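# Move tablecloth from side table to big table with six arms

## Task

Pull the tablecloth off the side table and lay it on the big table so that no part of it drapes over any edge. Every object that was standing on the side table must finish on the uncovered side-table top, upright as before and close to its starting spot. At the end all arms must have released everything and moved away, because anything only a robot keeps in place does not count.

## Robot and tools

ROBOTS. Six identical i2rt Big YAM arms, named arm1 to arm6, each with six joints, a two-finger gripper and a wrist camera. Two fixed room cameras, cam_high and cam_low, watch the scene. All arms sit on the big table top, in metres in the scene frame: arm1 (-0.87, +0.65, 0.72) facing -90 deg; arm2 (-0.87, -0.65, 0.72) facing +90; arm3 (0.00, +0.65, 0.72) facing -90; arm4 (0.00, -0.65, 0.72) facing +90; arm5 (+0.87, +0.65, 0.72) facing -90; arm6 (+0.87, -0.65, 0.72) facing +90. Facing is measured counter-clockwise from +x. So arms 1, 3, 5 are on the +y side looking toward -y, and arms 2, 4, 6 face them from the -y side. A hand reaches about 1.0 m from the joint-1 axis at full stretch.

FRAME. One shared scene frame, origin on the floor, +z up. The hand point is midway between the fingertips; its z axis runs along the fingers and the fingers close along its y axis. No call takes Cartesian poses; everything is commanded in joint space.

execute_actions. Argument "actions" is a list holding one action or nothing. The action is an object keyed by arm name; under each name sits "joints", an object mapping joint names to absolute targets (not offsets). Keys and ranges: joint1_rad -2.879 to 2.879 (rotation about the foot, positive counter-clockwise seen from above, 0 points the arm where its foot faces); joint2_rad 0 to 3.141 (shoulder, 0 has the upper arm lying back roughly level, increasing raises it and then tips it forward); joint3_rad 0 to 3.019 (elbow, 0 folded, increasing opens); joint4_rad -1.692 to 1.57 (hand pitch, positive tilts the fingers up); joint5_rad -1.57 to 1.57 (hand yaw, positive toward the arm's right); joint6_rad -2.094 to 2.094 (hand roll, positive clockwise viewed from behind); gripper_m 0 to 0.093 metres of fingertip gap. Radians for arm joints. Done tolerances: ±0.045, ±0.14, ±0.09, ±0.055, ±0.03, ±0.035 rad and ±0.003 m. Any number of arms and joints may appear in one action; they all start together but finish at different moments, and because joints move at different speeds the hand can sweep a wide arc. An omitted joint or arm may keep driving toward an earlier target. An unknown key or out-of-range number rejects the whole call and nothing moves. "cameras" picks which images return: omitted, null or ["all"] gives every camera, [] gives none; names are arm1_cam_wrist ... arm6_cam_wrist, cam_high, cam_low. An empty actions list just reports state and pictures; the "pictures" line lists image order.

wait: "seconds" 0 to 10; commands nothing new and returns the same report. zoom_image: "camera" plus "region" [x0, y0, x1, y1] in pixels of that camera's latest full image, top-left origin, at most 504 by 504. finished_scene: "scene" integer 1 or 2; ends that scene irreversibly and reports success. Replying with no tool call ends everything.

RESULT LINES. joint_positions gives current angles. joint_status tells how each commanded motion of the last accepted action ended: reached, "off_target" (stopped short, possibly still pushing), "contact_stop" or "time_out" (target discarded, holds where it rests; after time_out a joint may keep a nearby target and keep pushing, listed in on_its_own), "not_followed" (a built-in clearance check blocked that arm's joint targets, usually with a "cause:" line; the gripper part still runs, and the blocked targets may be retried on later actions). on_its_own covers what this call did not command; "held at" there is a held target, not the actual position. To stop a joint pushing, command its reported position. A tiny change from the current position may produce no motion. A stop in one call cancels the remaining execute_actions, wait and finished_scene calls in that same reply.

HEAT. Holding loads or pushing heats motors, even while you think. A MOTOR HOT line appears from 85 °C; at 100 °C that arm and its gripper go limp until cooled (OVER-TEMPERATURE FAULT), and its unfinished keys read "limit_stop_at_motor_heat"; resend the target afterward.

AVOID. Robots never stop on contact and can press hard. Two arms squeezing each other fails the run; a hard collision may too. The clearance check can react late and ignores fingers, gripper housings and wrist cameras, and no line reports arm-to-arm contact. Don't knock or push any rigid object out of the work area; the cloth is exempt. Avoid drops, slips and slamming. The simulation keeps running while you write replies, with arms holding their last command; keep replies short when something is held. Before finishing, open every gripper and move arms away so the result holds on its own.

Each tool is called after "Request:" by a JSON object that holds its "op" and its "data", one argument or row to a line.

## Session

Request:
{"op": "execute_actions", "data": {
  "actions": []
}}

Scene clock: 0.00 s.
arm1.joint_positions: joint1_rad=+0.011 joint2_rad=+0.441 joint3_rad=+1.477 joint4_rad=-1.540 joint5_rad=+0.016 joint6_rad=+0.011 gripper_m=+0.095
arm1.joint_status: not commanded
arm1.hand: x=-0.8738 y=+0.5326 z=+1.3540 quat_wxyz=(-0.363, -0.609, -0.608, +0.358) (m; scene frame)
arm2.joint_positions: joint1_rad=+0.005 joint2_rad=+0.436 joint3_rad=+1.463 joint4_rad=-1.545 joint5_rad=+0.016 joint6_rad=+0.012 gripper_m=+0.094
arm2.joint_status: not commanded
arm2.hand: x=-0.8796 y=-0.5321 z=+1.2900 quat_wxyz=(-0.358, +0.617, -0.606, -0.353) (m; scene frame)
arm3.joint_positions: joint1_rad=+0.006 joint2_rad=+0.449 joint3_rad=+1.469 joint4_rad=-1.528 joint5_rad=-0.015 joint6_rad=+0.002 gripper_m=+0.094
arm3.joint_status: not commanded
arm3.hand: x=-0.0021 y=+0.5246 z=+1.2924 quat_wxyz=(-0.358, -0.617, -0.602, +0.359) (m; scene frame)
arm4.joint_positions: joint1_rad=+0.011 joint2_rad=+0.430 joint3_rad=+1.481 joint4_rad=-1.526 joint5_rad=+0.016 joint6_rad=+0.017 gripper_m=+0.095
arm4.joint_status: not commanded
arm4.hand: x=-0.0032 y=-0.5359 z=+1.2898 quat_wxyz=(-0.359, +0.613, -0.594, -0.378) (m; scene frame)
arm5.joint_positions: joint1_rad=-0.012 joint2_rad=+0.426 joint3_rad=+1.468 joint4_rad=-1.529 joint5_rad=+0.015 joint6_rad=+0.009 gripper_m=+0.094
arm5.joint_status: not commanded
arm5.hand: x=+0.8676 y=+0.5391 z=+1.3561 quat_wxyz=(-0.358, -0.616, -0.593, +0.376) (m; scene frame)
arm6.joint_positions: joint1_rad=+0.003 joint2_rad=+0.454 joint3_rad=+1.482 joint4_rad=-1.543 joint5_rad=+0.010 joint6_rad=-0.016 gripper_m=+0.095
arm6.joint_status: not commanded
arm6.hand: x=+0.8676 y=-0.5253 z=+1.3801 quat_wxyz=(-0.356, +0.624, -0.599, -0.354) (m; scene frame)
pictures: arm1_cam_wrist, arm2_cam_wrist, arm3_cam_wrist, arm4_cam_wrist, arm5_cam_wrist, arm6_cam_wrist, cam_high, cam_low
Images, in order (width x height): arm1_cam_wrist 504x504, arm2_cam_wrist 504x504, arm3_cam_wrist 504x504, arm4_cam_wrist 504x504, arm5_cam_wrist 504x504, arm6_cam_wrist 504x504, cam_high 504x504, cam_low 504x504.

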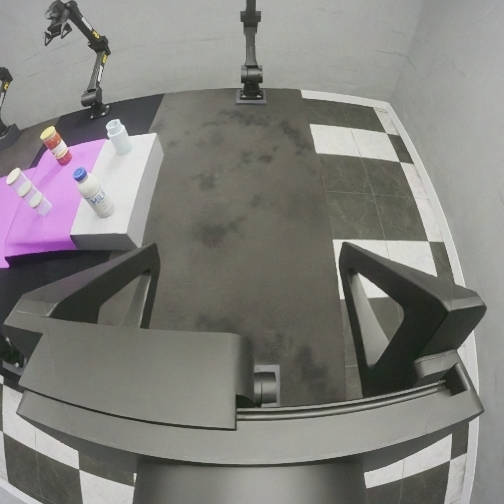

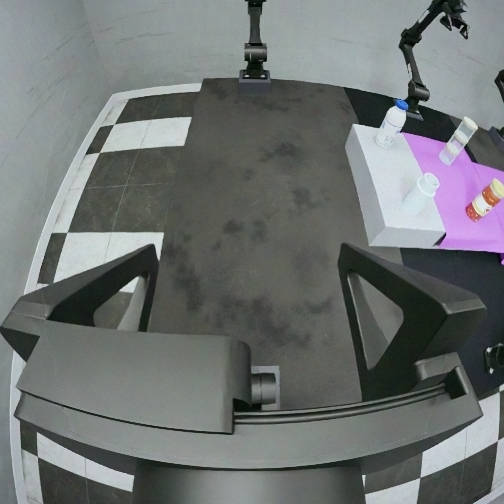

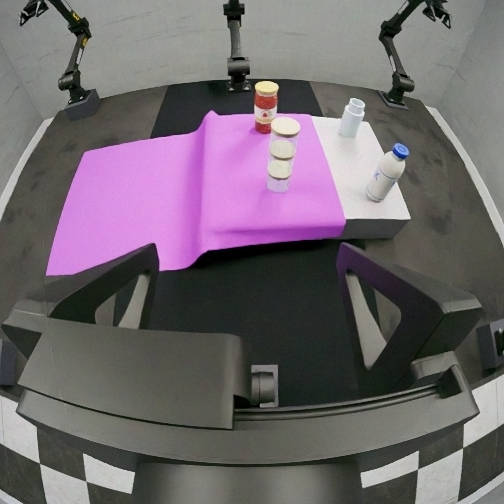

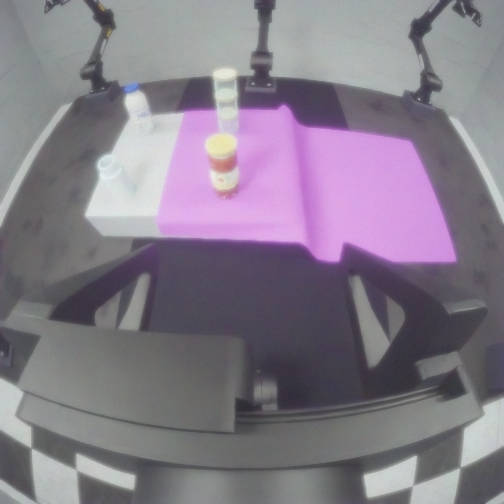

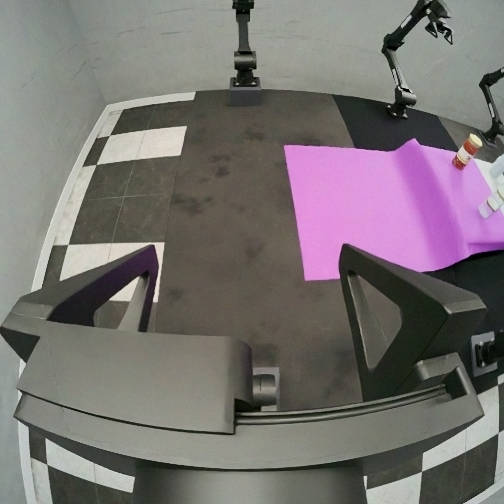

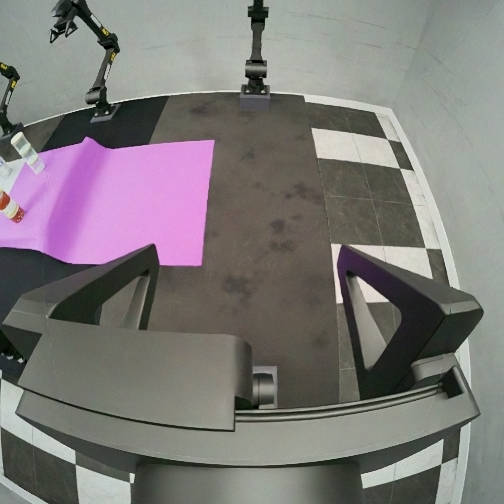

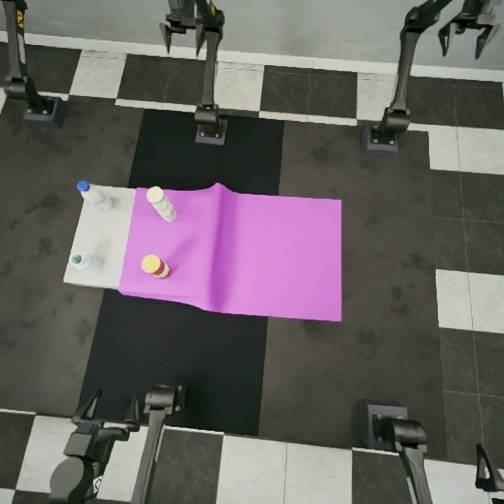

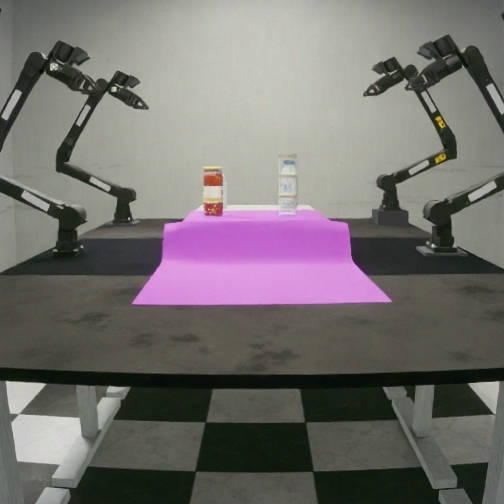

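Request:
{"op": "execute_actions", "data": {
  "actions": [
    {"arm3":{"joints":{"joint2_rad":1.0,"joint3_rad":1.0,"joint4_rad":-1.0}},"arm4":{"joints":{"joint2_rad":1.0,"joint3_rad":1.0,"joint4_rad":-0.5}},"arm5":{"joints":{"joint2_rad":1.5,"joint3_rad":1.2,"joint4_rad":-1.2}},"arm6":{"joints":{"joint2_rad":1.5,"joint3_rad":1.5,"joint4_rad":-1.5}}}
  ]
}}

Request:
{"op": "zoom_image", "data": {
  "camera": "cam_low",
  "region": [150,130,370,260]
}}

Scene clock: 2.53 s.
arm1.joint_positions: joint1_rad=+0.011 joint2_rad=+0.441 joint3_rad=+1.477 joint4_rad=-1.540 joint5_rad=+0.016 joint6_rad=+0.011 gripper_m=+0.095
arm1.joint_status: not commanded
arm1.hand: x=-0.8738 y=+0.5326 z=+1.3540 quat_wxyz=(-0.363, -0.609, -0.608, +0.358) (m; scene frame)
arm2.joint_positions: joint1_rad=+0.005 joint2_rad=+0.436 joint3_rad=+1.463 joint4_rad=-1.545 joint5_rad=+0.016 joint6_rad=+0.012 gripper_m=+0.094
arm2.joint_status: not commanded
arm2.hand: x=-0.8796 y=-0.5321 z=+1.2900 quat_wxyz=(-0.358, +0.617, -0.606, -0.353) (m; scene frame)
arm3.joint_positions: joint1_rad=+0.006 joint2_rad=+0.999 joint3_rad=+0.980 joint4_rad=-1.015 joint5_rad=-0.015 joint6_rad=+0.002 gripper_m=+0.094
arm3.joint_status: all done
arm3.hand: x=-0.0101 y=+0.2684 z=+0.9975 quat_wxyz=(-0.190, -0.692, -0.672, +0.185) (m; scene frame)
arm4.joint_positions: joint1_rad=+0.011 joint2_rad=+1.008 joint3_rad=+0.977 joint4_rad=-0.522 joint5_rad=+0.016 joint6_rad=+0.017 gripper_m=+0.095
arm4.joint_status: all done
arm4.hand: x=-0.0245 y=-0.1823 z=+1.0663 quat_wxyz=(-0.336, +0.628, -0.607, -0.353) (m; scene frame)
arm5.joint_positions: joint1_rad=-0.012 joint2_rad=+1.501 joint3_rad=+1.197 joint4_rad=-1.206 joint5_rad=+0.015 joint6_rad=+0.009 gripper_m=+0.094
arm5.joint_status: all done
arm5.hand: x=+0.8576 y=+0.2087 z=+0.9483 quat_wxyz=(-0.017, -0.718, -0.695, +0.031) (m; scene frame)
arm6.joint_positions: joint1_rad=+0.003 joint2_rad=+1.505 joint3_rad=+1.484 joint4_rad=-1.504 joint5_rad=+0.010 joint6_rad=-0.016 gripper_m=+0.095
arm6.joint_status: all done
arm6.hand: x=+0.8580 y=-0.1914 z=+1.0747 quat_wxyz=(-0.019, +0.723, -0.690, -0.011) (m; scene frame)
pictures: arm1_cam_wrist, arm2_cam_wrist, arm3_cam_wrist, arm4_cam_wrist, arm5_cam_wrist, arm6_cam_wrist, cam_high, cam_low
Images, in order (width x height): arm1_cam_wrist 504x504, arm2_cam_wrist 504x504, arm3_cam_wrist 504x504, arm4_cam_wrist 504x504, arm5_cam_wrist 504x504, arm6_cam_wrist 504x504, cam_high 504x504, cam_low 504x504.

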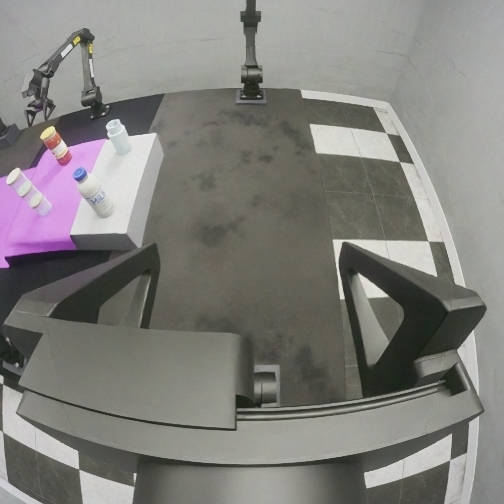

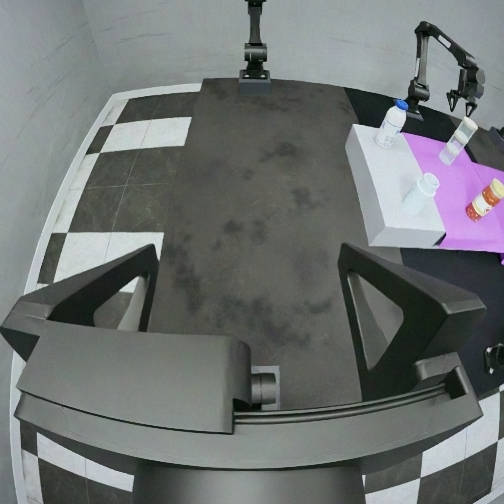

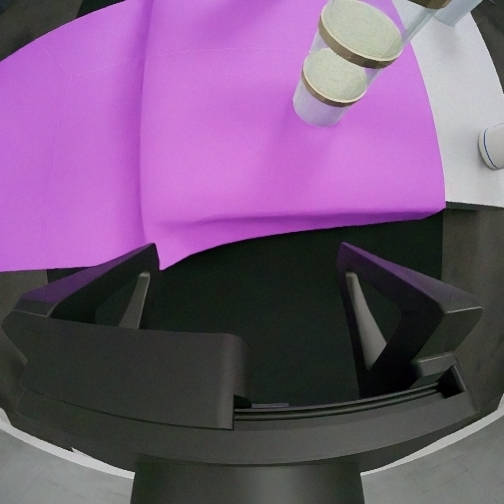

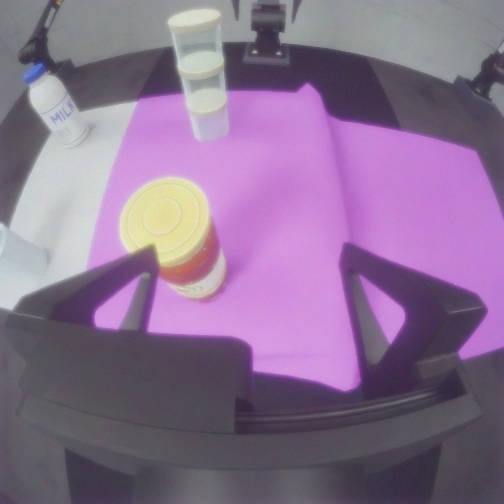

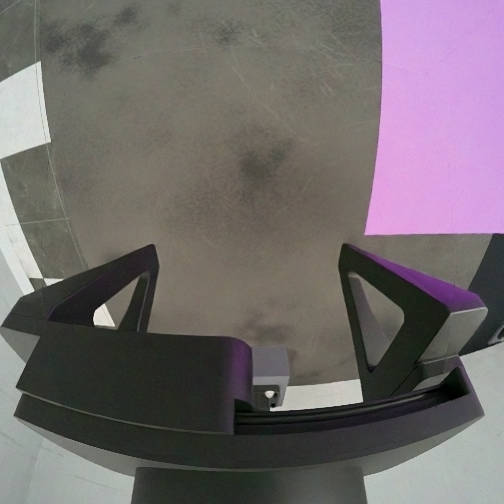

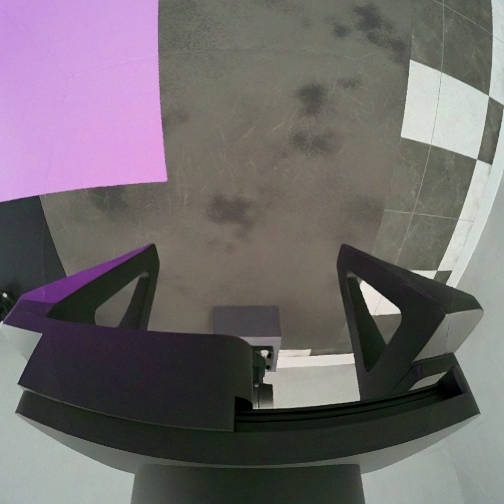

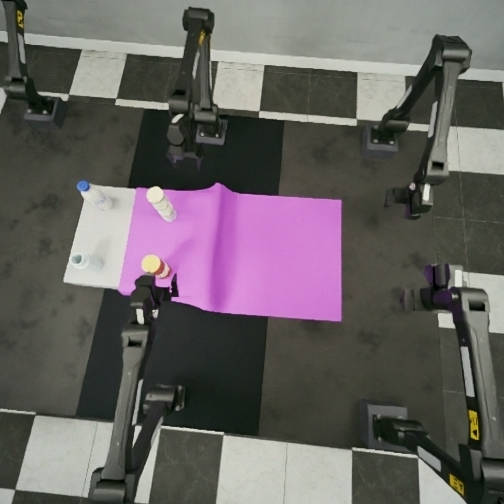

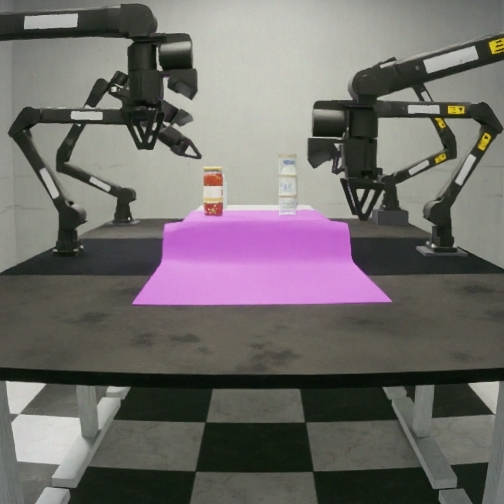

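Region (150, 130, 370, 260) of cam_low's 504x504 image, scaled by 2.291, with more detail than that image has; it fills the top 298 rows of this view, and the rest is white.

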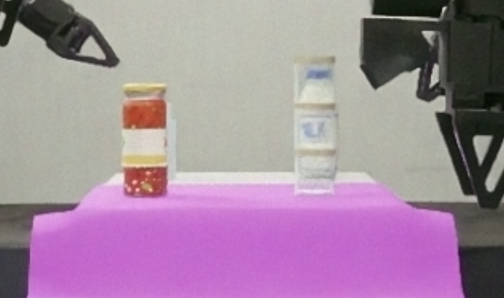

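Request:
{"op": "execute_actions", "data": {
  "actions": [
    {"arm3":{"joints":{"joint1_rad":-0.19,"joint2_rad":0.7,"joint3_rad":0.27,"joint4_rad":0.2}},"arm4":{"joints":{"joint1_rad":0.0,"joint2_rad":0.5,"joint3_rad":0.5,"joint4_rad":-0.3}},"arm5":{"joints":{"joint1_rad":-0.75,"joint2_rad":2.1,"joint3_rad":1.656,"joint4_rad":-1.1}},"arm6":{"joints":{"joint1_rad":0.75,"joint2_rad":2.14,"joint3_rad":1.655,"joint4_rad":-1.06}}}
  ],
  "cameras": []
}}

Request:
{"op": "execute_actions", "data": {
  "actions": [
    {"arm3":{"joints":{"joint2_rad":1.046,"joint4_rad":0.474}},"arm4":{"joints":{"joint1_rad":0.18,"joint2_rad":1.0,"joint3_rad":0.25,"joint4_rad":0.45}},"arm5":{"joints":{"joint2_rad":2.23,"joint4_rad":-0.995}},"arm6":{"joints":{"joint2_rad":2.27,"joint4_rad":-0.955}}}
  ],
  "cameras": ["arm3_cam_wrist","arm4_cam_wrist","cam_low","cam_high"]
}}

Scene clock: 8.50 s.
arm1.joint_positions: joint1_rad=+0.011 joint2_rad=+0.441 joint3_rad=+1.477 joint4_rad=-1.540 joint5_rad=+0.016 joint6_rad=+0.011 gripper_m=+0.095
arm1.joint_status: not commanded
arm1.hand: x=-0.8738 y=+0.5326 z=+1.3540 quat_wxyz=(-0.363, -0.609, -0.608, +0.358) (m; scene frame)
arm2.joint_positions: joint1_rad=+0.005 joint2_rad=+0.436 joint3_rad=+1.463 joint4_rad=-1.545 joint5_rad=+0.016 joint6_rad=+0.012 gripper_m=+0.094
arm2.joint_status: not commanded
arm2.hand: x=-0.8796 y=-0.5321 z=+1.2900 quat_wxyz=(-0.358, +0.617, -0.606, -0.353) (m; scene frame)
arm3.joint_positions: joint1_rad=-0.191 joint2_rad=+0.704 joint3_rad=+0.271 joint4_rad=+0.180 joint5_rad=-0.015 joint6_rad=+0.002 gripper_m=+0.094
arm3.joint_status: all done
arm3.hand: x=-0.0801 y=+0.2968 z=+0.9360 quat_wxyz=(-0.386, -0.617, -0.495, +0.475) (m; scene frame)
arm4.joint_positions: joint1_rad=+0.011 joint2_rad=+0.506 joint3_rad=+0.497 joint4_rad=-0.322 joint5_rad=+0.016 joint6_rad=+0.017 gripper_m=+0.095
arm4.joint_status: all done
arm4.hand: x=-0.0168 y=-0.3123 z=+1.0102 quat_wxyz=(-0.399, +0.584, -0.567, -0.422) (m; scene frame)
arm5.joint_positions: joint1_rad=-0.751 joint2_rad=+2.107 joint3_rad=+1.616 joint4_rad=-1.095 joint5_rad=+0.016 joint6_rad=+0.009 gripper_m=+0.094
arm5.joint_status: all done
arm5.hand: x=+0.4490 y=+0.2131 z=+0.7924 quat_wxyz=(+0.008, -0.921, -0.389, +0.000) (m; scene frame)
arm6.joint_positions: joint1_rad=+0.746 joint2_rad=+2.159 joint3_rad=+1.629 joint4_rad=-1.065 joint5_rad=+0.008 joint6_rad=-0.016 gripper_m=+0.095
arm6.joint_status: all done
arm6.hand: x=+0.4440 y=-0.2107 z=+0.7839 quat_wxyz=(+0.002, +0.925, -0.381, +0.014) (m; scene frame)
pictures: none
No camera images: the call's "cameras" was empty. Leave "cameras" out to get every camera's image.

Scene clock: 9.87 s.
arm1.joint_positions: joint1_rad=+0.011 joint2_rad=+0.441 joint3_rad=+1.477 joint4_rad=-1.540 joint5_rad=+0.016 joint6_rad=+0.011 gripper_m=+0.095
arm1.joint_status: not commanded
arm1.hand: x=-0.8738 y=+0.5326 z=+1.3540 quat_wxyz=(-0.363, -0.609, -0.608, +0.358) (m; scene frame)
arm2.joint_positions: joint1_rad=+0.005 joint2_rad=+0.436 joint3_rad=+1.463 joint4_rad=-1.545 joint5_rad=+0.016 joint6_rad=+0.012 gripper_m=+0.094
arm2.joint_status: not commanded
arm2.hand: x=-0.8796 y=-0.5321 z=+1.2900 quat_wxyz=(-0.358, +0.617, -0.606, -0.353) (m; scene frame)
arm3.joint_positions: joint1_rad=-0.191 joint2_rad=+1.050 joint3_rad=+0.271 joint4_rad=+0.455 joint5_rad=-0.015 joint6_rad=+0.002 gripper_m=+0.094
arm3.joint_status: all done
arm3.hand: x=-0.0881 y=+0.2624 z=+0.8763 quat_wxyz=(-0.368, -0.634, -0.508, +0.453) (m; scene frame)
arm4.joint_positions: joint1_rad=+0.176 joint2_rad=+0.992 joint3_rad=+0.237 joint4_rad=+0.427 joint5_rad=+0.016 joint6_rad=+0.017 gripper_m=+0.095
arm4.joint_status: all done
arm4.hand: x=-0.0820 y=-0.2761 z=+0.8643 quat_wxyz=(-0.364, +0.628, -0.516, -0.454) (m; scene frame)
arm5.joint_positions: joint1_rad=-0.751 joint2_rad=+2.204 joint3_rad=+1.642 joint4_rad=-0.998 joint5_rad=+0.015 joint6_rad=+0.010 gripper_m=+0.094
arm5.joint_status: all done
arm5.hand: x=+0.4353 y=+0.1985 z=+0.7433 quat_wxyz=(+0.003, -0.921, -0.389, +0.012) (m; scene frame)
arm6.joint_positions: joint1_rad=+0.747 joint2_rad=+2.254 joint3_rad=+1.643 joint4_rad=-0.959 joint5_rad=+0.010 joint6_rad=-0.016 gripper_m=+0.095
arm6.joint_status: all done
arm6.hand: x=+0.4336 y=-0.2008 z=+0.7311 quat_wxyz=(-0.003, +0.925, -0.380, +0.003) (m; scene frame)
pictures: arm3_cam_wrist, arm4_cam_wrist, cam_high, cam_low
Images, in order (width x height): arm3_cam_wrist 504x504, arm4_cam_wrist 504x504, cam_high 504x504, cam_low 504x504.

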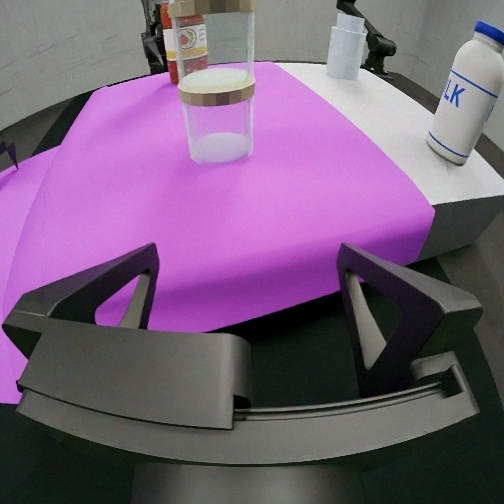

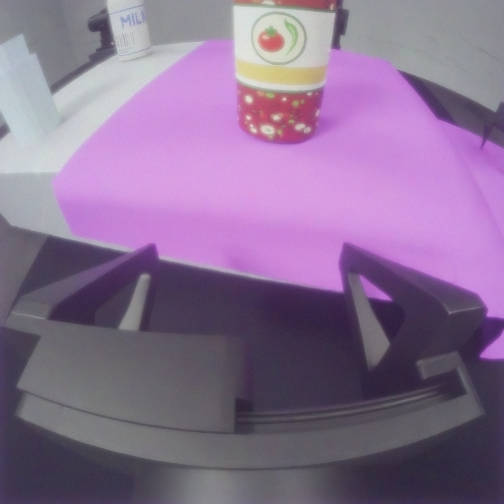

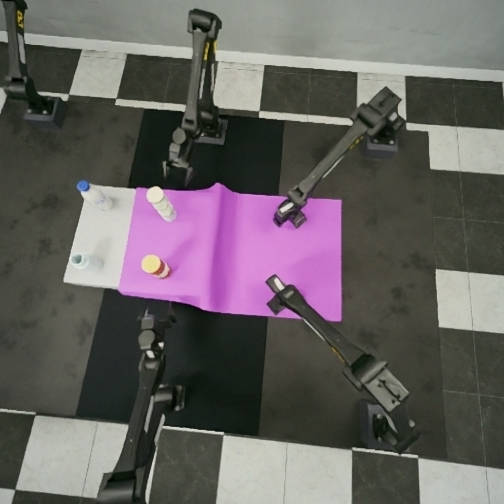

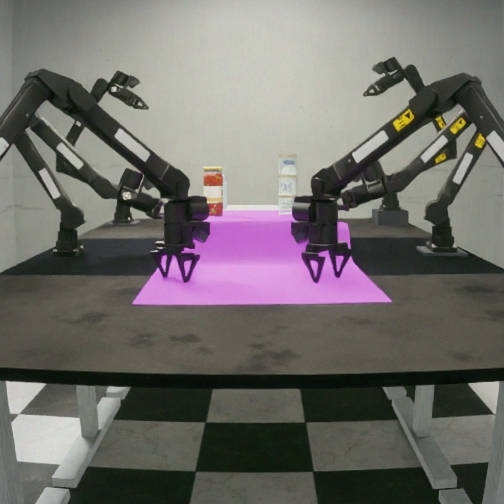

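Request:
{"op": "execute_actions", "data": {
  "actions": [
    {"arm3":{"joints":{"joint1_rad":-0.135}},"arm4":{"joints":{"joint1_rad":0.13}},"arm5":{"joints":{"joint2_rad":2.27}},"arm6":{"joints":{"joint2_rad":2.3}}}
  ],
  "cameras": []
}}

Request:
{"op": "execute_actions", "data": {
  "actions": [
    {"arm3":{"joints":{"joint2_rad":1.26,"joint3_rad":0.46,"joint4_rad":0.52}},"arm4":{"joints":{"joint2_rad":1.2,"joint3_rad":0.43,"joint4_rad":0.5}},"arm5":{"joints":{"gripper_m":0}},"arm6":{"joints":{"gripper_m":0}}}
  ],
  "cameras": ["arm3_cam_wrist","arm4_cam_wrist","cam_low","arm5_cam_wrist","arm6_cam_wrist"]
}}

Scene clock: 11.00 s.
arm1.joint_positions: joint1_rad=+0.011 joint2_rad=+0.441 joint3_rad=+1.477 joint4_rad=-1.540 joint5_rad=+0.016 joint6_rad=+0.011 gripper_m=+0.095
arm1.joint_status: not commanded
arm1.hand: x=-0.8738 y=+0.5326 z=+1.3540 quat_wxyz=(-0.363, -0.609, -0.608, +0.358) (m; scene frame)
arm2.joint_positions: joint1_rad=+0.005 joint2_rad=+0.436 joint3_rad=+1.463 joint4_rad=-1.545 joint5_rad=+0.016 joint6_rad=+0.012 gripper_m=+0.094
arm2.joint_status: not commanded
arm2.hand: x=-0.8796 y=-0.5321 z=+1.2900 quat_wxyz=(-0.358, +0.617, -0.606, -0.353) (m; scene frame)
arm3.joint_positions: joint1_rad=-0.139 joint2_rad=+1.050 joint3_rad=+0.271 joint4_rad=+0.455 joint5_rad=-0.015 joint6_rad=+0.002 gripper_m=+0.094
arm3.joint_status: all done
arm3.hand: x=-0.0679 y=+0.2584 z=+0.8763 quat_wxyz=(-0.380, -0.620, -0.524, +0.443) (m; scene frame)
arm4.joint_positions: joint1_rad=+0.138 joint2_rad=+0.992 joint3_rad=+0.237 joint4_rad=+0.427 joint5_rad=+0.016 joint6_rad=+0.017 gripper_m=+0.095
arm4.joint_status: all done
arm4.hand: x=-0.0676 y=-0.2733 z=+0.8643 quat_wxyz=(-0.373, +0.618, -0.528, -0.447) (m; scene frame)
arm5.joint_positions: joint1_rad=-0.751 joint2_rad=+2.206 joint3_rad=+1.642 joint4_rad=-0.998 joint5_rad=+0.015 joint6_rad=+0.010 gripper_m=+0.094
arm5.joint_status: all done
arm5.hand: x=+0.4355 y=+0.1987 z=+0.7423 quat_wxyz=(+0.003, -0.921, -0.389, +0.011) (m; scene frame)
arm6.joint_positions: joint1_rad=+0.747 joint2_rad=+2.256 joint3_rad=+1.643 joint4_rad=-0.959 joint5_rad=+0.010 joint6_rad=-0.016 gripper_m=+0.095
arm6.joint_status: all done
arm6.hand: x=+0.4339 y=-0.2011 z=+0.7299 quat_wxyz=(-0.003, +0.925, -0.380, +0.004) (m; scene frame)
pictures: none
No camera images: the call's "cameras" was empty. Leave "cameras" out to get every camera's image.

Scene clock: 12.03 s.
arm1.joint_positions: joint1_rad=+0.011 joint2_rad=+0.441 joint3_rad=+1.477 joint4_rad=-1.540 joint5_rad=+0.016 joint6_rad=+0.011 gripper_m=+0.095
arm1.joint_status: not commanded
arm1.hand: x=-0.8738 y=+0.5326 z=+1.3540 quat_wxyz=(-0.363, -0.609, -0.608, +0.358) (m; scene frame)
arm2.joint_positions: joint1_rad=+0.005 joint2_rad=+0.436 joint3_rad=+1.463 joint4_rad=-1.545 joint5_rad=+0.016 joint6_rad=+0.012 gripper_m=+0.094
arm2.joint_status: not commanded
arm2.hand: x=-0.8796 y=-0.5321 z=+1.2900 quat_wxyz=(-0.358, +0.617, -0.606, -0.353) (m; scene frame)
arm3.joint_positions: joint1_rad=-0.139 joint2_rad=+1.265 joint3_rad=+0.416 joint4_rad=+0.503 joint5_rad=-0.015 joint6_rad=+0.002 gripper_m=+0.094
arm3.joint_status: all done
arm3.hand: x=-0.0783 y=+0.2002 z=+0.8723 quat_wxyz=(-0.374, -0.625, -0.528, +0.436) (m; scene frame)
arm4.joint_positions: joint1_rad=+0.138 joint2_rad=+1.194 joint3_rad=+0.398 joint4_rad=+0.481 joint5_rad=+0.016 joint6_rad=+0.017 gripper_m=+0.095
arm4.joint_status: all done
arm4.hand: x=-0.0795 y=-0.2105 z=+0.8787 quat_wxyz=(-0.376, +0.615, -0.526, -0.451) (m; scene frame)
arm5.joint_positions: joint1_rad=-0.751 joint2_rad=+2.206 joint3_rad=+1.642 joint4_rad=-0.998 joint5_rad=+0.015 joint6_rad=+0.010 gripper_m=+0.001
arm5.joint_status: all done
arm5.hand: x=+0.4355 y=+0.1987 z=+0.7423 quat_wxyz=(+0.003, -0.921, -0.389, +0.011) (m; scene frame)
arm6.joint_positions: joint1_rad=+0.747 joint2_rad=+2.256 joint3_rad=+1.643 joint4_rad=-0.959 joint5_rad=+0.011 joint6_rad=-0.016 gripper_m=+0.001
arm6.joint_status: all done
arm6.hand: x=+0.4341 y=-0.2010 z=+0.7299 quat_wxyz=(-0.003, +0.925, -0.380, +0.004) (m; scene frame)
pictures: arm3_cam_wrist, arm4_cam_wrist, arm5_cam_wrist, arm6_cam_wrist, cam_low
Images, in order (width x height): arm3_cam_wrist 504x504, arm4_cam_wrist 504x504, arm5_cam_wrist 504x504, arm6_cam_wrist 504x504, cam_low 504x504.

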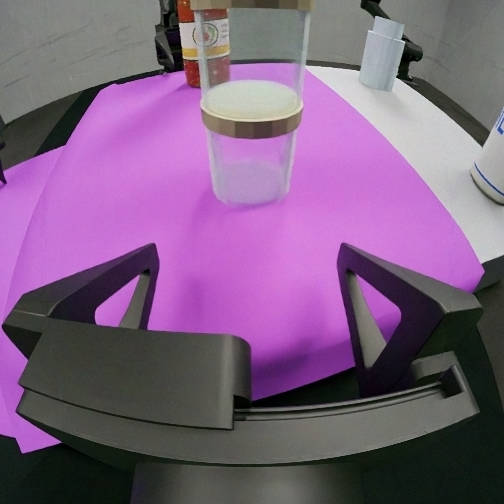

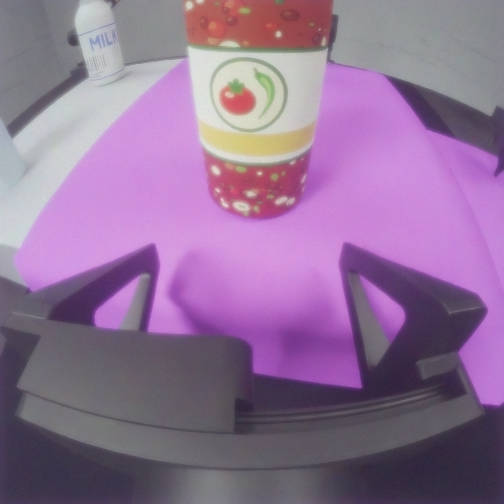

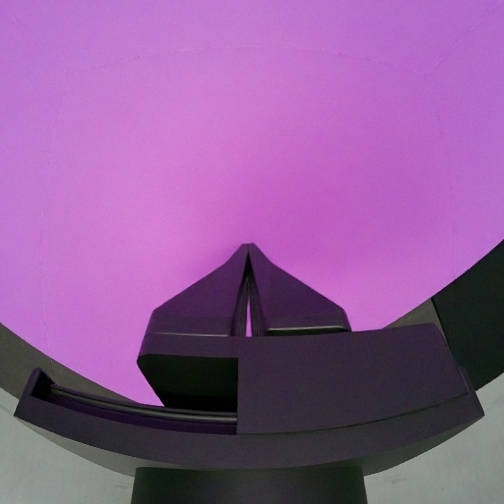

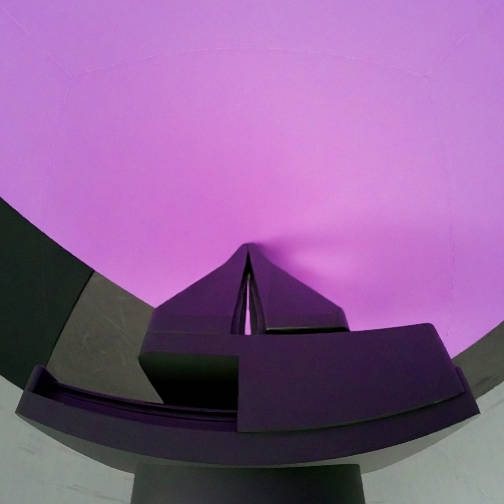

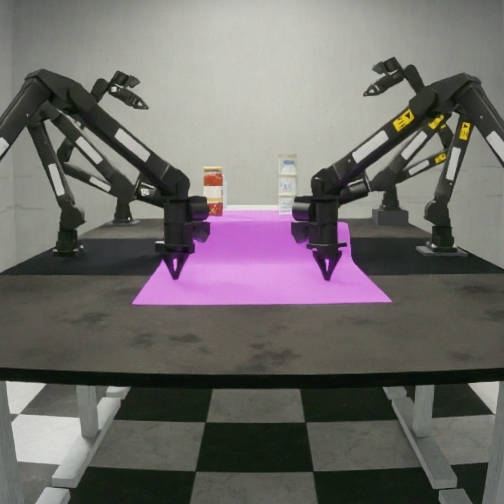

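Request:
{"op": "execute_actions", "data": {
  "actions": [
    {"arm3":{"joints":{"joint2_rad":1.43,"joint3_rad":0.67}},"arm4":{"joints":{"joint1_rad":0.115,"joint2_rad":1.37,"joint3_rad":0.6}},"arm5":{"joints":{"gripper_m":0.07,"joint2_rad":2.33}},"arm6":{"joints":{"gripper_m":0.07,"joint2_rad":2.36}}}
  ],
  "cameras": ["arm3_cam_wrist","arm4_cam_wrist","cam_high"]
}}

Request:
{"op": "execute_actions", "data": {
  "actions": [
    {"arm5":{"joints":{"gripper_m":0}},"arm6":{"joints":{"gripper_m":0}}}
  ],
  "cameras": ["arm5_cam_wrist","arm6_cam_wrist"]
}}

Scene clock: 13.90 s.
arm1.joint_positions: joint1_rad=+0.011 joint2_rad=+0.441 joint3_rad=+1.477 joint4_rad=-1.540 joint5_rad=+0.016 joint6_rad=+0.011 gripper_m=+0.095
arm1.joint_status: not commanded
arm1.hand: x=-0.8738 y=+0.5326 z=+1.3540 quat_wxyz=(-0.363, -0.609, -0.608, +0.358) (m; scene frame)
arm2.joint_positions: joint1_rad=+0.005 joint2_rad=+0.436 joint3_rad=+1.463 joint4_rad=-1.545 joint5_rad=+0.016 joint6_rad=+0.012 gripper_m=+0.094
arm2.joint_status: not commanded
arm2.hand: x=-0.8796 y=-0.5321 z=+1.2900 quat_wxyz=(-0.358, +0.617, -0.606, -0.353) (m; scene frame)
arm3.joint_positions: joint1_rad=-0.139 joint2_rad=+1.438 joint3_rad=+0.625 joint4_rad=+0.505 joint5_rad=-0.015 joint6_rad=+0.002 gripper_m=+0.094
arm3.joint_status: all done
arm3.hand: x=-0.0923 y=+0.1220 z=+0.8931 quat_wxyz=(-0.384, -0.617, -0.521, +0.448) (m; scene frame)
arm4.joint_positions: joint1_rad=+0.125 joint2_rad=+1.365 joint3_rad=+0.564 joint4_rad=+0.481 joint5_rad=+0.016 joint6_rad=+0.017 gripper_m=+0.095
arm4.joint_status: all done
arm4.hand: x=-0.0848 y=-0.1467 z=+0.8838 quat_wxyz=(-0.378, +0.613, -0.530, -0.447) (m; scene frame)
arm5.joint_positions: joint1_rad=-0.751 joint2_rad=+2.221 joint3_rad=+1.665 joint4_rad=-0.999 joint5_rad=+0.015 joint6_rad=+0.010 gripper_m=+0.070
arm5.joint_status: all done
arm5.hand: x=+0.4305 y=+0.1934 z=+0.7408 quat_wxyz=(+0.002, -0.921, -0.389, +0.014) (m; scene frame)
arm6.joint_positions: joint1_rad=+0.756 joint2_rad=+2.265 joint3_rad=+1.655 joint4_rad=-0.960 joint5_rad=+0.010 joint6_rad=-0.015 gripper_m=+0.070
arm6.joint_status: all done
arm6.hand: x=+0.4275 y=-0.2026 z=+0.7280 quat_wxyz=(-0.004, +0.926, -0.377, +0.003) (m; scene frame)
pictures: arm3_cam_wrist, arm4_cam_wrist, cam_high
Images, in order (width x height): arm3_cam_wrist 504x504, arm4_cam_wrist 504x504, cam_high 504x504.

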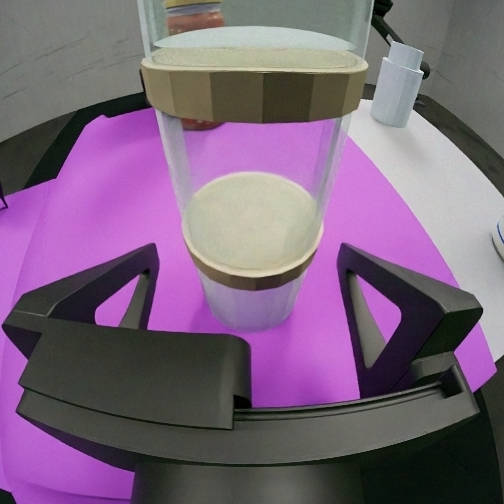

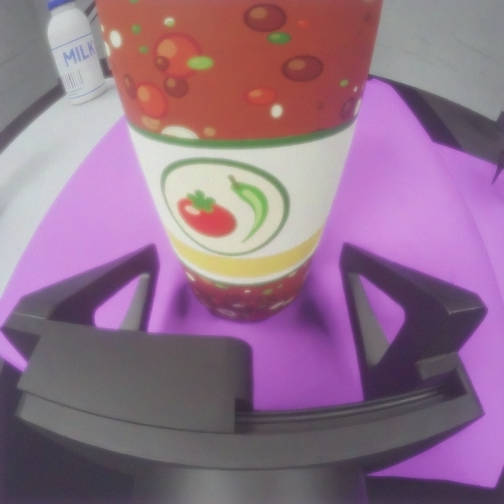

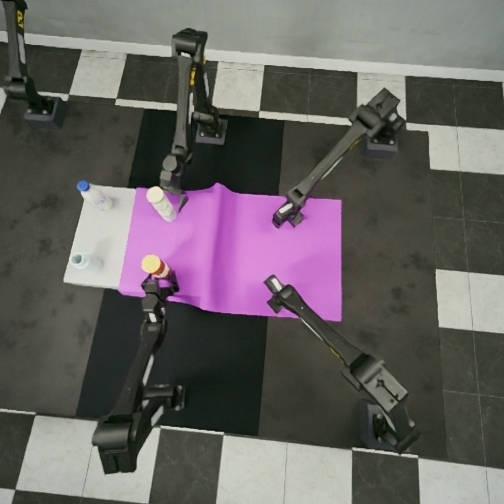

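Scene clock: 14.57 s.
arm1.joint_positions: joint1_rad=+0.011 joint2_rad=+0.441 joint3_rad=+1.477 joint4_rad=-1.540 joint5_rad=+0.016 joint6_rad=+0.011 gripper_m=+0.095
arm1.joint_status: not commanded
arm1.hand: x=-0.8738 y=+0.5326 z=+1.3540 quat_wxyz=(-0.363, -0.609, -0.608, +0.358) (m; scene frame)
arm2.joint_positions: joint1_rad=+0.005 joint2_rad=+0.436 joint3_rad=+1.463 joint4_rad=-1.545 joint5_rad=+0.016 joint6_rad=+0.012 gripper_m=+0.094
arm2.joint_status: not commanded
arm2.hand: x=-0.8796 y=-0.5321 z=+1.2900 quat_wxyz=(-0.358, +0.617, -0.606, -0.353) (m; scene frame)
arm3.joint_positions: joint1_rad=-0.139 joint2_rad=+1.438 joint3_rad=+0.625 joint4_rad=+0.505 joint5_rad=-0.015 joint6_rad=+0.002 gripper_m=+0.094
arm3.joint_status: not commanded
arm3.hand: x=-0.0923 y=+0.1220 z=+0.8931 quat_wxyz=(-0.384, -0.617, -0.521, +0.448) (m; scene frame)
arm4.joint_positions: joint1_rad=+0.125 joint2_rad=+1.365 joint3_rad=+0.564 joint4_rad=+0.481 joint5_rad=+0.016 joint6_rad=+0.017 gripper_m=+0.095
arm4.joint_status: not commanded
arm4.hand: x=-0.0848 y=-0.1467 z=+0.8838 quat_wxyz=(-0.378, +0.613, -0.530, -0.447) (m; scene frame)
arm5.joint_positions: joint1_rad=-0.751 joint2_rad=+2.224 joint3_rad=+1.671 joint4_rad=-0.999 joint5_rad=+0.015 joint6_rad=+0.010 gripper_m=+0.001
arm5.joint_status: all done
arm5.hand: x=+0.4290 y=+0.1919 z=+0.7410 quat_wxyz=(+0.001, -0.921, -0.389, +0.016) (m; scene frame)
arm6.joint_positions: joint1_rad=+0.755 joint2_rad=+2.268 joint3_rad=+1.660 joint4_rad=-0.960 joint5_rad=+0.011 joint6_rad=-0.015 gripper_m=+0.001
arm6.joint_status: all done
arm6.hand: x=+0.4266 y=-0.2008 z=+0.7280 quat_wxyz=(-0.005, +0.926, -0.377, +0.002) (m; scene frame)
pictures: arm5_cam_wrist, arm6_cam_wrist
Images, in order (width x height): arm5_cam_wrist 504x504, arm6_cam_wrist 504x504.

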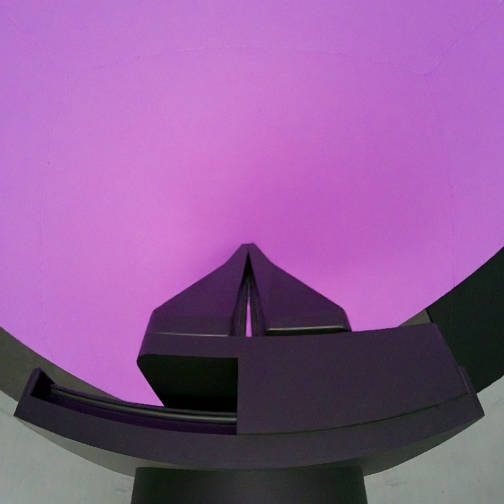

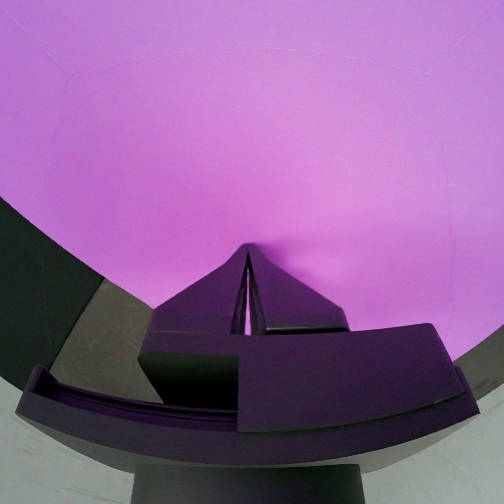

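Request:
{"op": "execute_actions", "data": {
  "actions": [
    {"arm3":{"joints":{"joint4_rad":0.42}},"arm4":{"joints":{"gripper_m":0.045}},"arm5":{"joints":{"joint2_rad":1.7,"gripper_m":0.09}}}
  ],
  "cameras": []
}}

Request:
{"op": "execute_actions", "data": {
  "actions": [
    {"arm3":{"joints":{"gripper_m":0.04}}}
  ],
  "cameras": ["arm3_cam_wrist","arm4_cam_wrist","cam_low"]
}}

Scene clock: 17.13 s.
arm1.joint_positions: joint1_rad=+0.011 joint2_rad=+0.441 joint3_rad=+1.477 joint4_rad=-1.540 joint5_rad=+0.016 joint6_rad=+0.011 gripper_m=+0.095
arm1.joint_status: not commanded
arm1.hand: x=-0.8738 y=+0.5326 z=+1.3540 quat_wxyz=(-0.363, -0.609, -0.608, +0.358) (m; scene frame)
arm2.joint_positions: joint1_rad=+0.005 joint2_rad=+0.436 joint3_rad=+1.463 joint4_rad=-1.545 joint5_rad=+0.016 joint6_rad=+0.012 gripper_m=+0.094
arm2.joint_status: not commanded
arm2.hand: x=-0.8796 y=-0.5321 z=+1.2900 quat_wxyz=(-0.358, +0.617, -0.606, -0.353) (m; scene frame)
arm3.joint_positions: joint1_rad=-0.139 joint2_rad=+1.438 joint3_rad=+0.625 joint4_rad=+0.426 joint5_rad=-0.015 joint6_rad=+0.002 gripper_m=+0.094
arm3.joint_status: all done
arm3.hand: x=-0.0911 y=+0.1286 z=+0.8747 quat_wxyz=(-0.363, -0.634, -0.535, +0.423) (m; scene frame)
arm4.joint_positions: joint1_rad=+0.125 joint2_rad=+1.365 joint3_rad=+0.564 joint4_rad=+0.481 joint5_rad=+0.013 joint6_rad=+0.018 gripper_m=+0.064
arm4.joint_status: gripper_m off_target (ended at +0.064, target +0.045)
arm4.hand: x=-0.0853 y=-0.1468 z=+0.8838 quat_wxyz=(-0.376, +0.613, -0.530, -0.448) (m; scene frame)
arm5.joint_positions: joint1_rad=-0.751 joint2_rad=+1.703 joint3_rad=+1.651 joint4_rad=-0.998 joint5_rad=+0.015 joint6_rad=+0.010 gripper_m=+0.090
arm5.joint_status: all done
arm5.hand: x=+0.4257 y=+0.1887 z=+1.0611 quat_wxyz=(-0.098, -0.890, -0.374, +0.243) (m; scene frame)
arm6.joint_positions: joint1_rad=+0.755 joint2_rad=+2.268 joint3_rad=+1.660 joint4_rad=-0.960 joint5_rad=+0.011 joint6_rad=-0.015 gripper_m=+0.001
arm6.joint_status: not commanded
arm6.hand: x=+0.4266 y=-0.2008 z=+0.7280 quat_wxyz=(-0.005, +0.926, -0.377, +0.002) (m; scene frame)
pictures: none
No camera images: the call's "cameras" was empty. Leave "cameras" out to get every camera's image.

Scene clock: 17.73 s.
arm1.joint_positions: joint1_rad=+0.011 joint2_rad=+0.441 joint3_rad=+1.477 joint4_rad=-1.540 joint5_rad=+0.016 joint6_rad=+0.011 gripper_m=+0.095
arm1.joint_status: not commanded
arm1.hand: x=-0.8738 y=+0.5326 z=+1.3540 quat_wxyz=(-0.363, -0.609, -0.608, +0.358) (m; scene frame)
arm2.joint_positions: joint1_rad=+0.005 joint2_rad=+0.436 joint3_rad=+1.463 joint4_rad=-1.545 joint5_rad=+0.016 joint6_rad=+0.012 gripper_m=+0.094
arm2.joint_status: not commanded
arm2.hand: x=-0.8796 y=-0.5321 z=+1.2900 quat_wxyz=(-0.358, +0.617, -0.606, -0.353) (m; scene frame)
arm3.joint_positions: joint1_rad=-0.139 joint2_rad=+1.438 joint3_rad=+0.625 joint4_rad=+0.425 joint5_rad=-0.014 joint6_rad=+0.002 gripper_m=+0.052
arm3.joint_status: gripper_m off_target (ended at +0.052, target +0.040)
arm3.hand: x=-0.0914 y=+0.1287 z=+0.8746 quat_wxyz=(-0.363, -0.635, -0.535, +0.423) (m; scene frame)
arm4.joint_positions: joint1_rad=+0.125 joint2_rad=+1.365 joint3_rad=+0.564 joint4_rad=+0.481 joint5_rad=+0.013 joint6_rad=+0.018 gripper_m=+0.064
arm4.joint_status: not commanded
arm4.hand: x=-0.0853 y=-0.1468 z=+0.8838 quat_wxyz=(-0.376, +0.613, -0.530, -0.448) (m; scene frame)
arm5.joint_positions: joint1_rad=-0.751 joint2_rad=+1.703 joint3_rad=+1.651 joint4_rad=-0.998 joint5_rad=+0.015 joint6_rad=+0.010 gripper_m=+0.090
arm5.joint_status: not commanded
arm5.hand: x=+0.4257 y=+0.1887 z=+1.0611 quat_wxyz=(-0.098, -0.890, -0.374, +0.243) (m; scene frame)
arm6.joint_positions: joint1_rad=+0.755 joint2_rad=+2.268 joint3_rad=+1.660 joint4_rad=-0.960 joint5_rad=+0.011 joint6_rad=-0.015 gripper_m=+0.001
arm6.joint_status: not commanded
arm6.hand: x=+0.4266 y=-0.2008 z=+0.7280 quat_wxyz=(-0.005, +0.926, -0.377, +0.002) (m; scene frame)
pictures: arm3_cam_wrist, arm4_cam_wrist, cam_low
Images, in order (width x height): arm3_cam_wrist 504x504, arm4_cam_wrist 504x504, cam_low 504x504.

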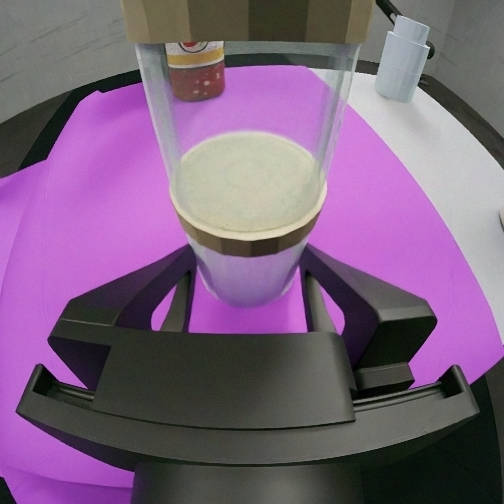

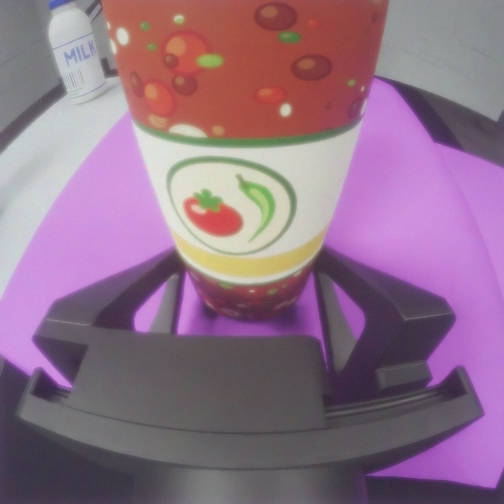

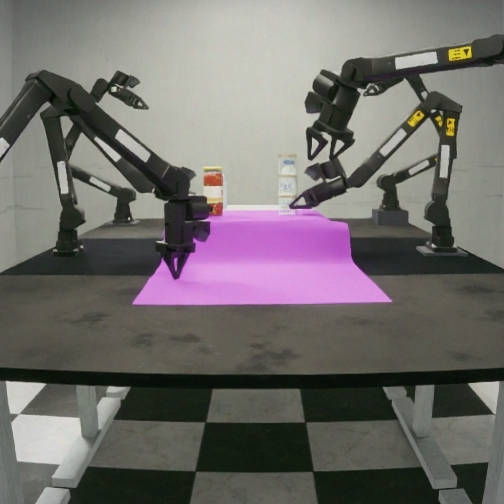

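Request:
{"op": "execute_actions", "data": {
  "actions": [
    {"arm3":{"joints":{"joint3_rad":0.75,"joint4_rad":0.35}},"arm4":{"joints":{"joint3_rad":0.68,"joint4_rad":0.41}},"arm5":{"joints":{"joint2_rad":1.0,"joint1_rad":0}}}
  ],
  "cameras": ["cam_low"]
}}

Request:
{"op": "execute_actions", "data": {
  "actions": [
    {"arm6":{"joints":{"joint1_rad":0.3}}}
  ],
  "cameras": ["cam_low","cam_high"]
}}

Scene clock: 20.13 s.
arm1.joint_positions: joint1_rad=+0.011 joint2_rad=+0.441 joint3_rad=+1.477 joint4_rad=-1.540 joint5_rad=+0.016 joint6_rad=+0.011 gripper_m=+0.095
arm1.joint_status: not commanded
arm1.hand: x=-0.8738 y=+0.5326 z=+1.3540 quat_wxyz=(-0.363, -0.609, -0.608, +0.358) (m; scene frame)
arm2.joint_positions: joint1_rad=+0.005 joint2_rad=+0.436 joint3_rad=+1.463 joint4_rad=-1.545 joint5_rad=+0.016 joint6_rad=+0.012 gripper_m=+0.094
arm2.joint_status: not commanded
arm2.hand: x=-0.8796 y=-0.5321 z=+1.2900 quat_wxyz=(-0.358, +0.617, -0.606, -0.353) (m; scene frame)
arm3.joint_positions: joint1_rad=-0.139 joint2_rad=+1.439 joint3_rad=+0.674 joint4_rad=+0.342 joint5_rad=-0.014 joint6_rad=+0.002 gripper_m=+0.052
arm3.joint_status: all done
arm3.hand: x=-0.0931 y=+0.1187 z=+0.8794 quat_wxyz=(-0.353, -0.642, -0.541, +0.412) (m; scene frame)
arm4.joint_positions: joint1_rad=+0.125 joint2_rad=+1.371 joint3_rad=+0.610 joint4_rad=+0.404 joint5_rad=+0.013 joint6_rad=+0.018 gripper_m=+0.064
arm4.joint_status: all done
arm4.hand: x=-0.0870 y=-0.1371 z=+0.8860 quat_wxyz=(-0.367, +0.622, -0.537, -0.437) (m; scene frame)
arm5.joint_positions: joint1_rad=-0.011 joint2_rad=+1.005 joint3_rad=+1.652 joint4_rad=-0.998 joint5_rad=+0.011 joint6_rad=+0.010 gripper_m=+0.090
arm5.joint_status: all done
arm5.hand: x=+0.8623 y=+0.2425 z=+1.4267 quat_wxyz=(-0.400, -0.588, -0.568, +0.414) (m; scene frame)
arm6.joint_positions: joint1_rad=+0.755 joint2_rad=+2.268 joint3_rad=+1.660 joint4_rad=-0.960 joint5_rad=+0.011 joint6_rad=-0.015 gripper_m=+0.001
arm6.joint_status: not commanded
arm6.hand: x=+0.4266 y=-0.2008 z=+0.7280 quat_wxyz=(-0.005, +0.926, -0.377, +0.002) (m; scene frame)
pictures: cam_low
Images, in order (width x height): cam_low 504x504.

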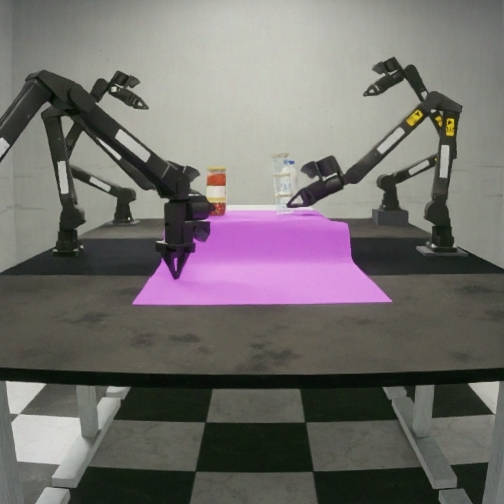

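Scene clock: 21.40 s.
arm1.joint_positions: joint1_rad=+0.011 joint2_rad=+0.441 joint3_rad=+1.477 joint4_rad=-1.540 joint5_rad=+0.016 joint6_rad=+0.011 gripper_m=+0.095
arm1.joint_status: not commanded
arm1.hand: x=-0.8738 y=+0.5326 z=+1.3540 quat_wxyz=(-0.363, -0.609, -0.608, +0.358) (m; scene frame)
arm2.joint_positions: joint1_rad=+0.005 joint2_rad=+0.436 joint3_rad=+1.463 joint4_rad=-1.545 joint5_rad=+0.016 joint6_rad=+0.012 gripper_m=+0.094
arm2.joint_status: not commanded
arm2.hand: x=-0.8796 y=-0.5321 z=+1.2900 quat_wxyz=(-0.358, +0.617, -0.606, -0.353) (m; scene frame)
arm3.joint_positions: joint1_rad=-0.139 joint2_rad=+1.439 joint3_rad=+0.674 joint4_rad=+0.342 joint5_rad=-0.014 joint6_rad=+0.002 gripper_m=+0.052
arm3.joint_status: not commanded
arm3.hand: x=-0.0931 y=+0.1187 z=+0.8794 quat_wxyz=(-0.353, -0.642, -0.541, +0.412) (m; scene frame)
arm4.joint_positions: joint1_rad=+0.120 joint2_rad=+1.371 joint3_rad=+0.610 joint4_rad=+0.404 joint5_rad=+0.018 joint6_rad=+0.018 gripper_m=+0.064
arm4.joint_status: not commanded
arm4.hand: x=-0.0836 y=-0.1365 z=+0.8860 quat_wxyz=(-0.369, +0.619, -0.540, -0.434) (m; scene frame)
arm5.joint_positions: joint1_rad=-0.011 joint2_rad=+1.005 joint3_rad=+1.652 joint4_rad=-0.998 joint5_rad=+0.011 joint6_rad=+0.010 gripper_m=+0.090
arm5.joint_status: not commanded
arm5.hand: x=+0.8623 y=+0.2425 z=+1.4267 quat_wxyz=(-0.400, -0.588, -0.568, +0.414) (m; scene frame)
arm6.joint_positions: joint1_rad=+0.289 joint2_rad=+2.274 joint3_rad=+1.673 joint4_rad=-0.953 joint5_rad=+0.011 joint6_rad=-0.016 gripper_m=+0.001
arm6.joint_status: all done
arm6.hand: x=+0.6743 y=-0.0437 z=+0.7282 quat_wxyz=(-0.008, +0.814, -0.581, -0.002) (m; scene frame)
pictures: cam_high, cam_low
Images, in order (width x height): cam_high 504x504, cam_low 504x504.

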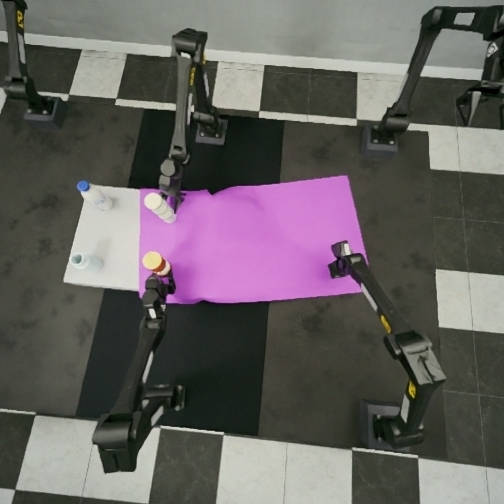

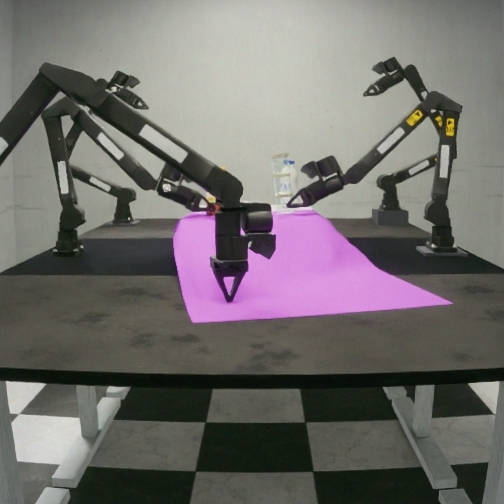

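Request:
{"op": "execute_actions", "data": {
  "actions": [
    {"arm3":{"joints":{"joint3_rad":0.8}},"arm4":{"joints":{"joint3_rad":0.74}},"arm6":{"joints":{"joint2_rad":2.15}}}
  ],
  "cameras": []
}}

Request:
{"op": "execute_actions", "data": {
  "actions": [
    {"arm6":{"joints":{"joint1_rad":0.55}}}
  ],
  "cameras": []
}}

Request:
{"op": "execute_actions", "data": {
  "actions": [
    {"arm6":{"joints":{"joint2_rad":2.38}}}
  ],
  "cameras": ["cam_low"]
}}

Request:
{"op": "execute_actions", "data": {
  "actions": [
    {"arm6":{"joints":{"joint1_rad":-0.05}}}
  ],
  "cameras": ["cam_low","cam_high"]
}}

Scene clock: 24.27 s.
arm1.joint_positions: joint1_rad=+0.011 joint2_rad=+0.441 joint3_rad=+1.477 joint4_rad=-1.540 joint5_rad=+0.016 joint6_rad=+0.011 gripper_m=+0.095
arm1.joint_status: not commanded
arm1.hand: x=-0.8738 y=+0.5326 z=+1.3540 quat_wxyz=(-0.363, -0.609, -0.608, +0.358) (m; scene frame)
arm2.joint_positions: joint1_rad=+0.005 joint2_rad=+0.436 joint3_rad=+1.463 joint4_rad=-1.545 joint5_rad=+0.016 joint6_rad=+0.012 gripper_m=+0.094
arm2.joint_status: not commanded
arm2.hand: x=-0.8796 y=-0.5321 z=+1.2900 quat_wxyz=(-0.358, +0.617, -0.606, -0.353) (m; scene frame)
arm3.joint_positions: joint1_rad=-0.139 joint2_rad=+1.450 joint3_rad=+0.713 joint4_rad=+0.335 joint5_rad=-0.014 joint6_rad=+0.002 gripper_m=+0.052
arm3.joint_status: all done
arm3.hand: x=-0.0956 y=+0.1053 z=+0.8922 quat_wxyz=(-0.359, -0.638, -0.538, +0.419) (m; scene frame)
arm4.joint_positions: joint1_rad=+0.120 joint2_rad=+1.393 joint3_rad=+0.648 joint4_rad=+0.383 joint5_rad=+0.018 joint6_rad=+0.018 gripper_m=+0.064
arm4.joint_status: joint3_rad time_out (moved +0.038 of +0.130)
arm4.on_its_own: joint3_rad reads +0.648 and still pushes toward +0.740 since a time_out
arm4.hand: x=-0.0856 y=-0.1243 z=+0.8900 quat_wxyz=(-0.368, +0.620, -0.540, -0.433) (m; scene frame)
arm5.joint_positions: joint1_rad=-0.011 joint2_rad=+1.005 joint3_rad=+1.652 joint4_rad=-0.998 joint5_rad=+0.011 joint6_rad=+0.010 gripper_m=+0.090
arm5.joint_status: not commanded
arm5.hand: x=+0.8623 y=+0.2425 z=+1.4267 quat_wxyz=(-0.400, -0.588, -0.568, +0.414) (m; scene frame)
arm6.joint_positions: joint1_rad=+0.290 joint2_rad=+2.149 joint3_rad=+1.642 joint4_rad=-0.953 joint5_rad=+0.011 joint6_rad=-0.016 gripper_m=+0.001
arm6.joint_status: all done
arm6.hand: x=+0.6704 y=-0.0351 z=+0.7950 quat_wxyz=(-0.036, +0.813, -0.579, -0.039) (m; scene frame)
pictures: none
No camera images: the call's "cameras" was empty. Leave "cameras" out to get every camera's image.

not run: a stop came earlier in this reply.

not run: a stop came earlier in this reply.

not run: a stop came earlier in this reply.


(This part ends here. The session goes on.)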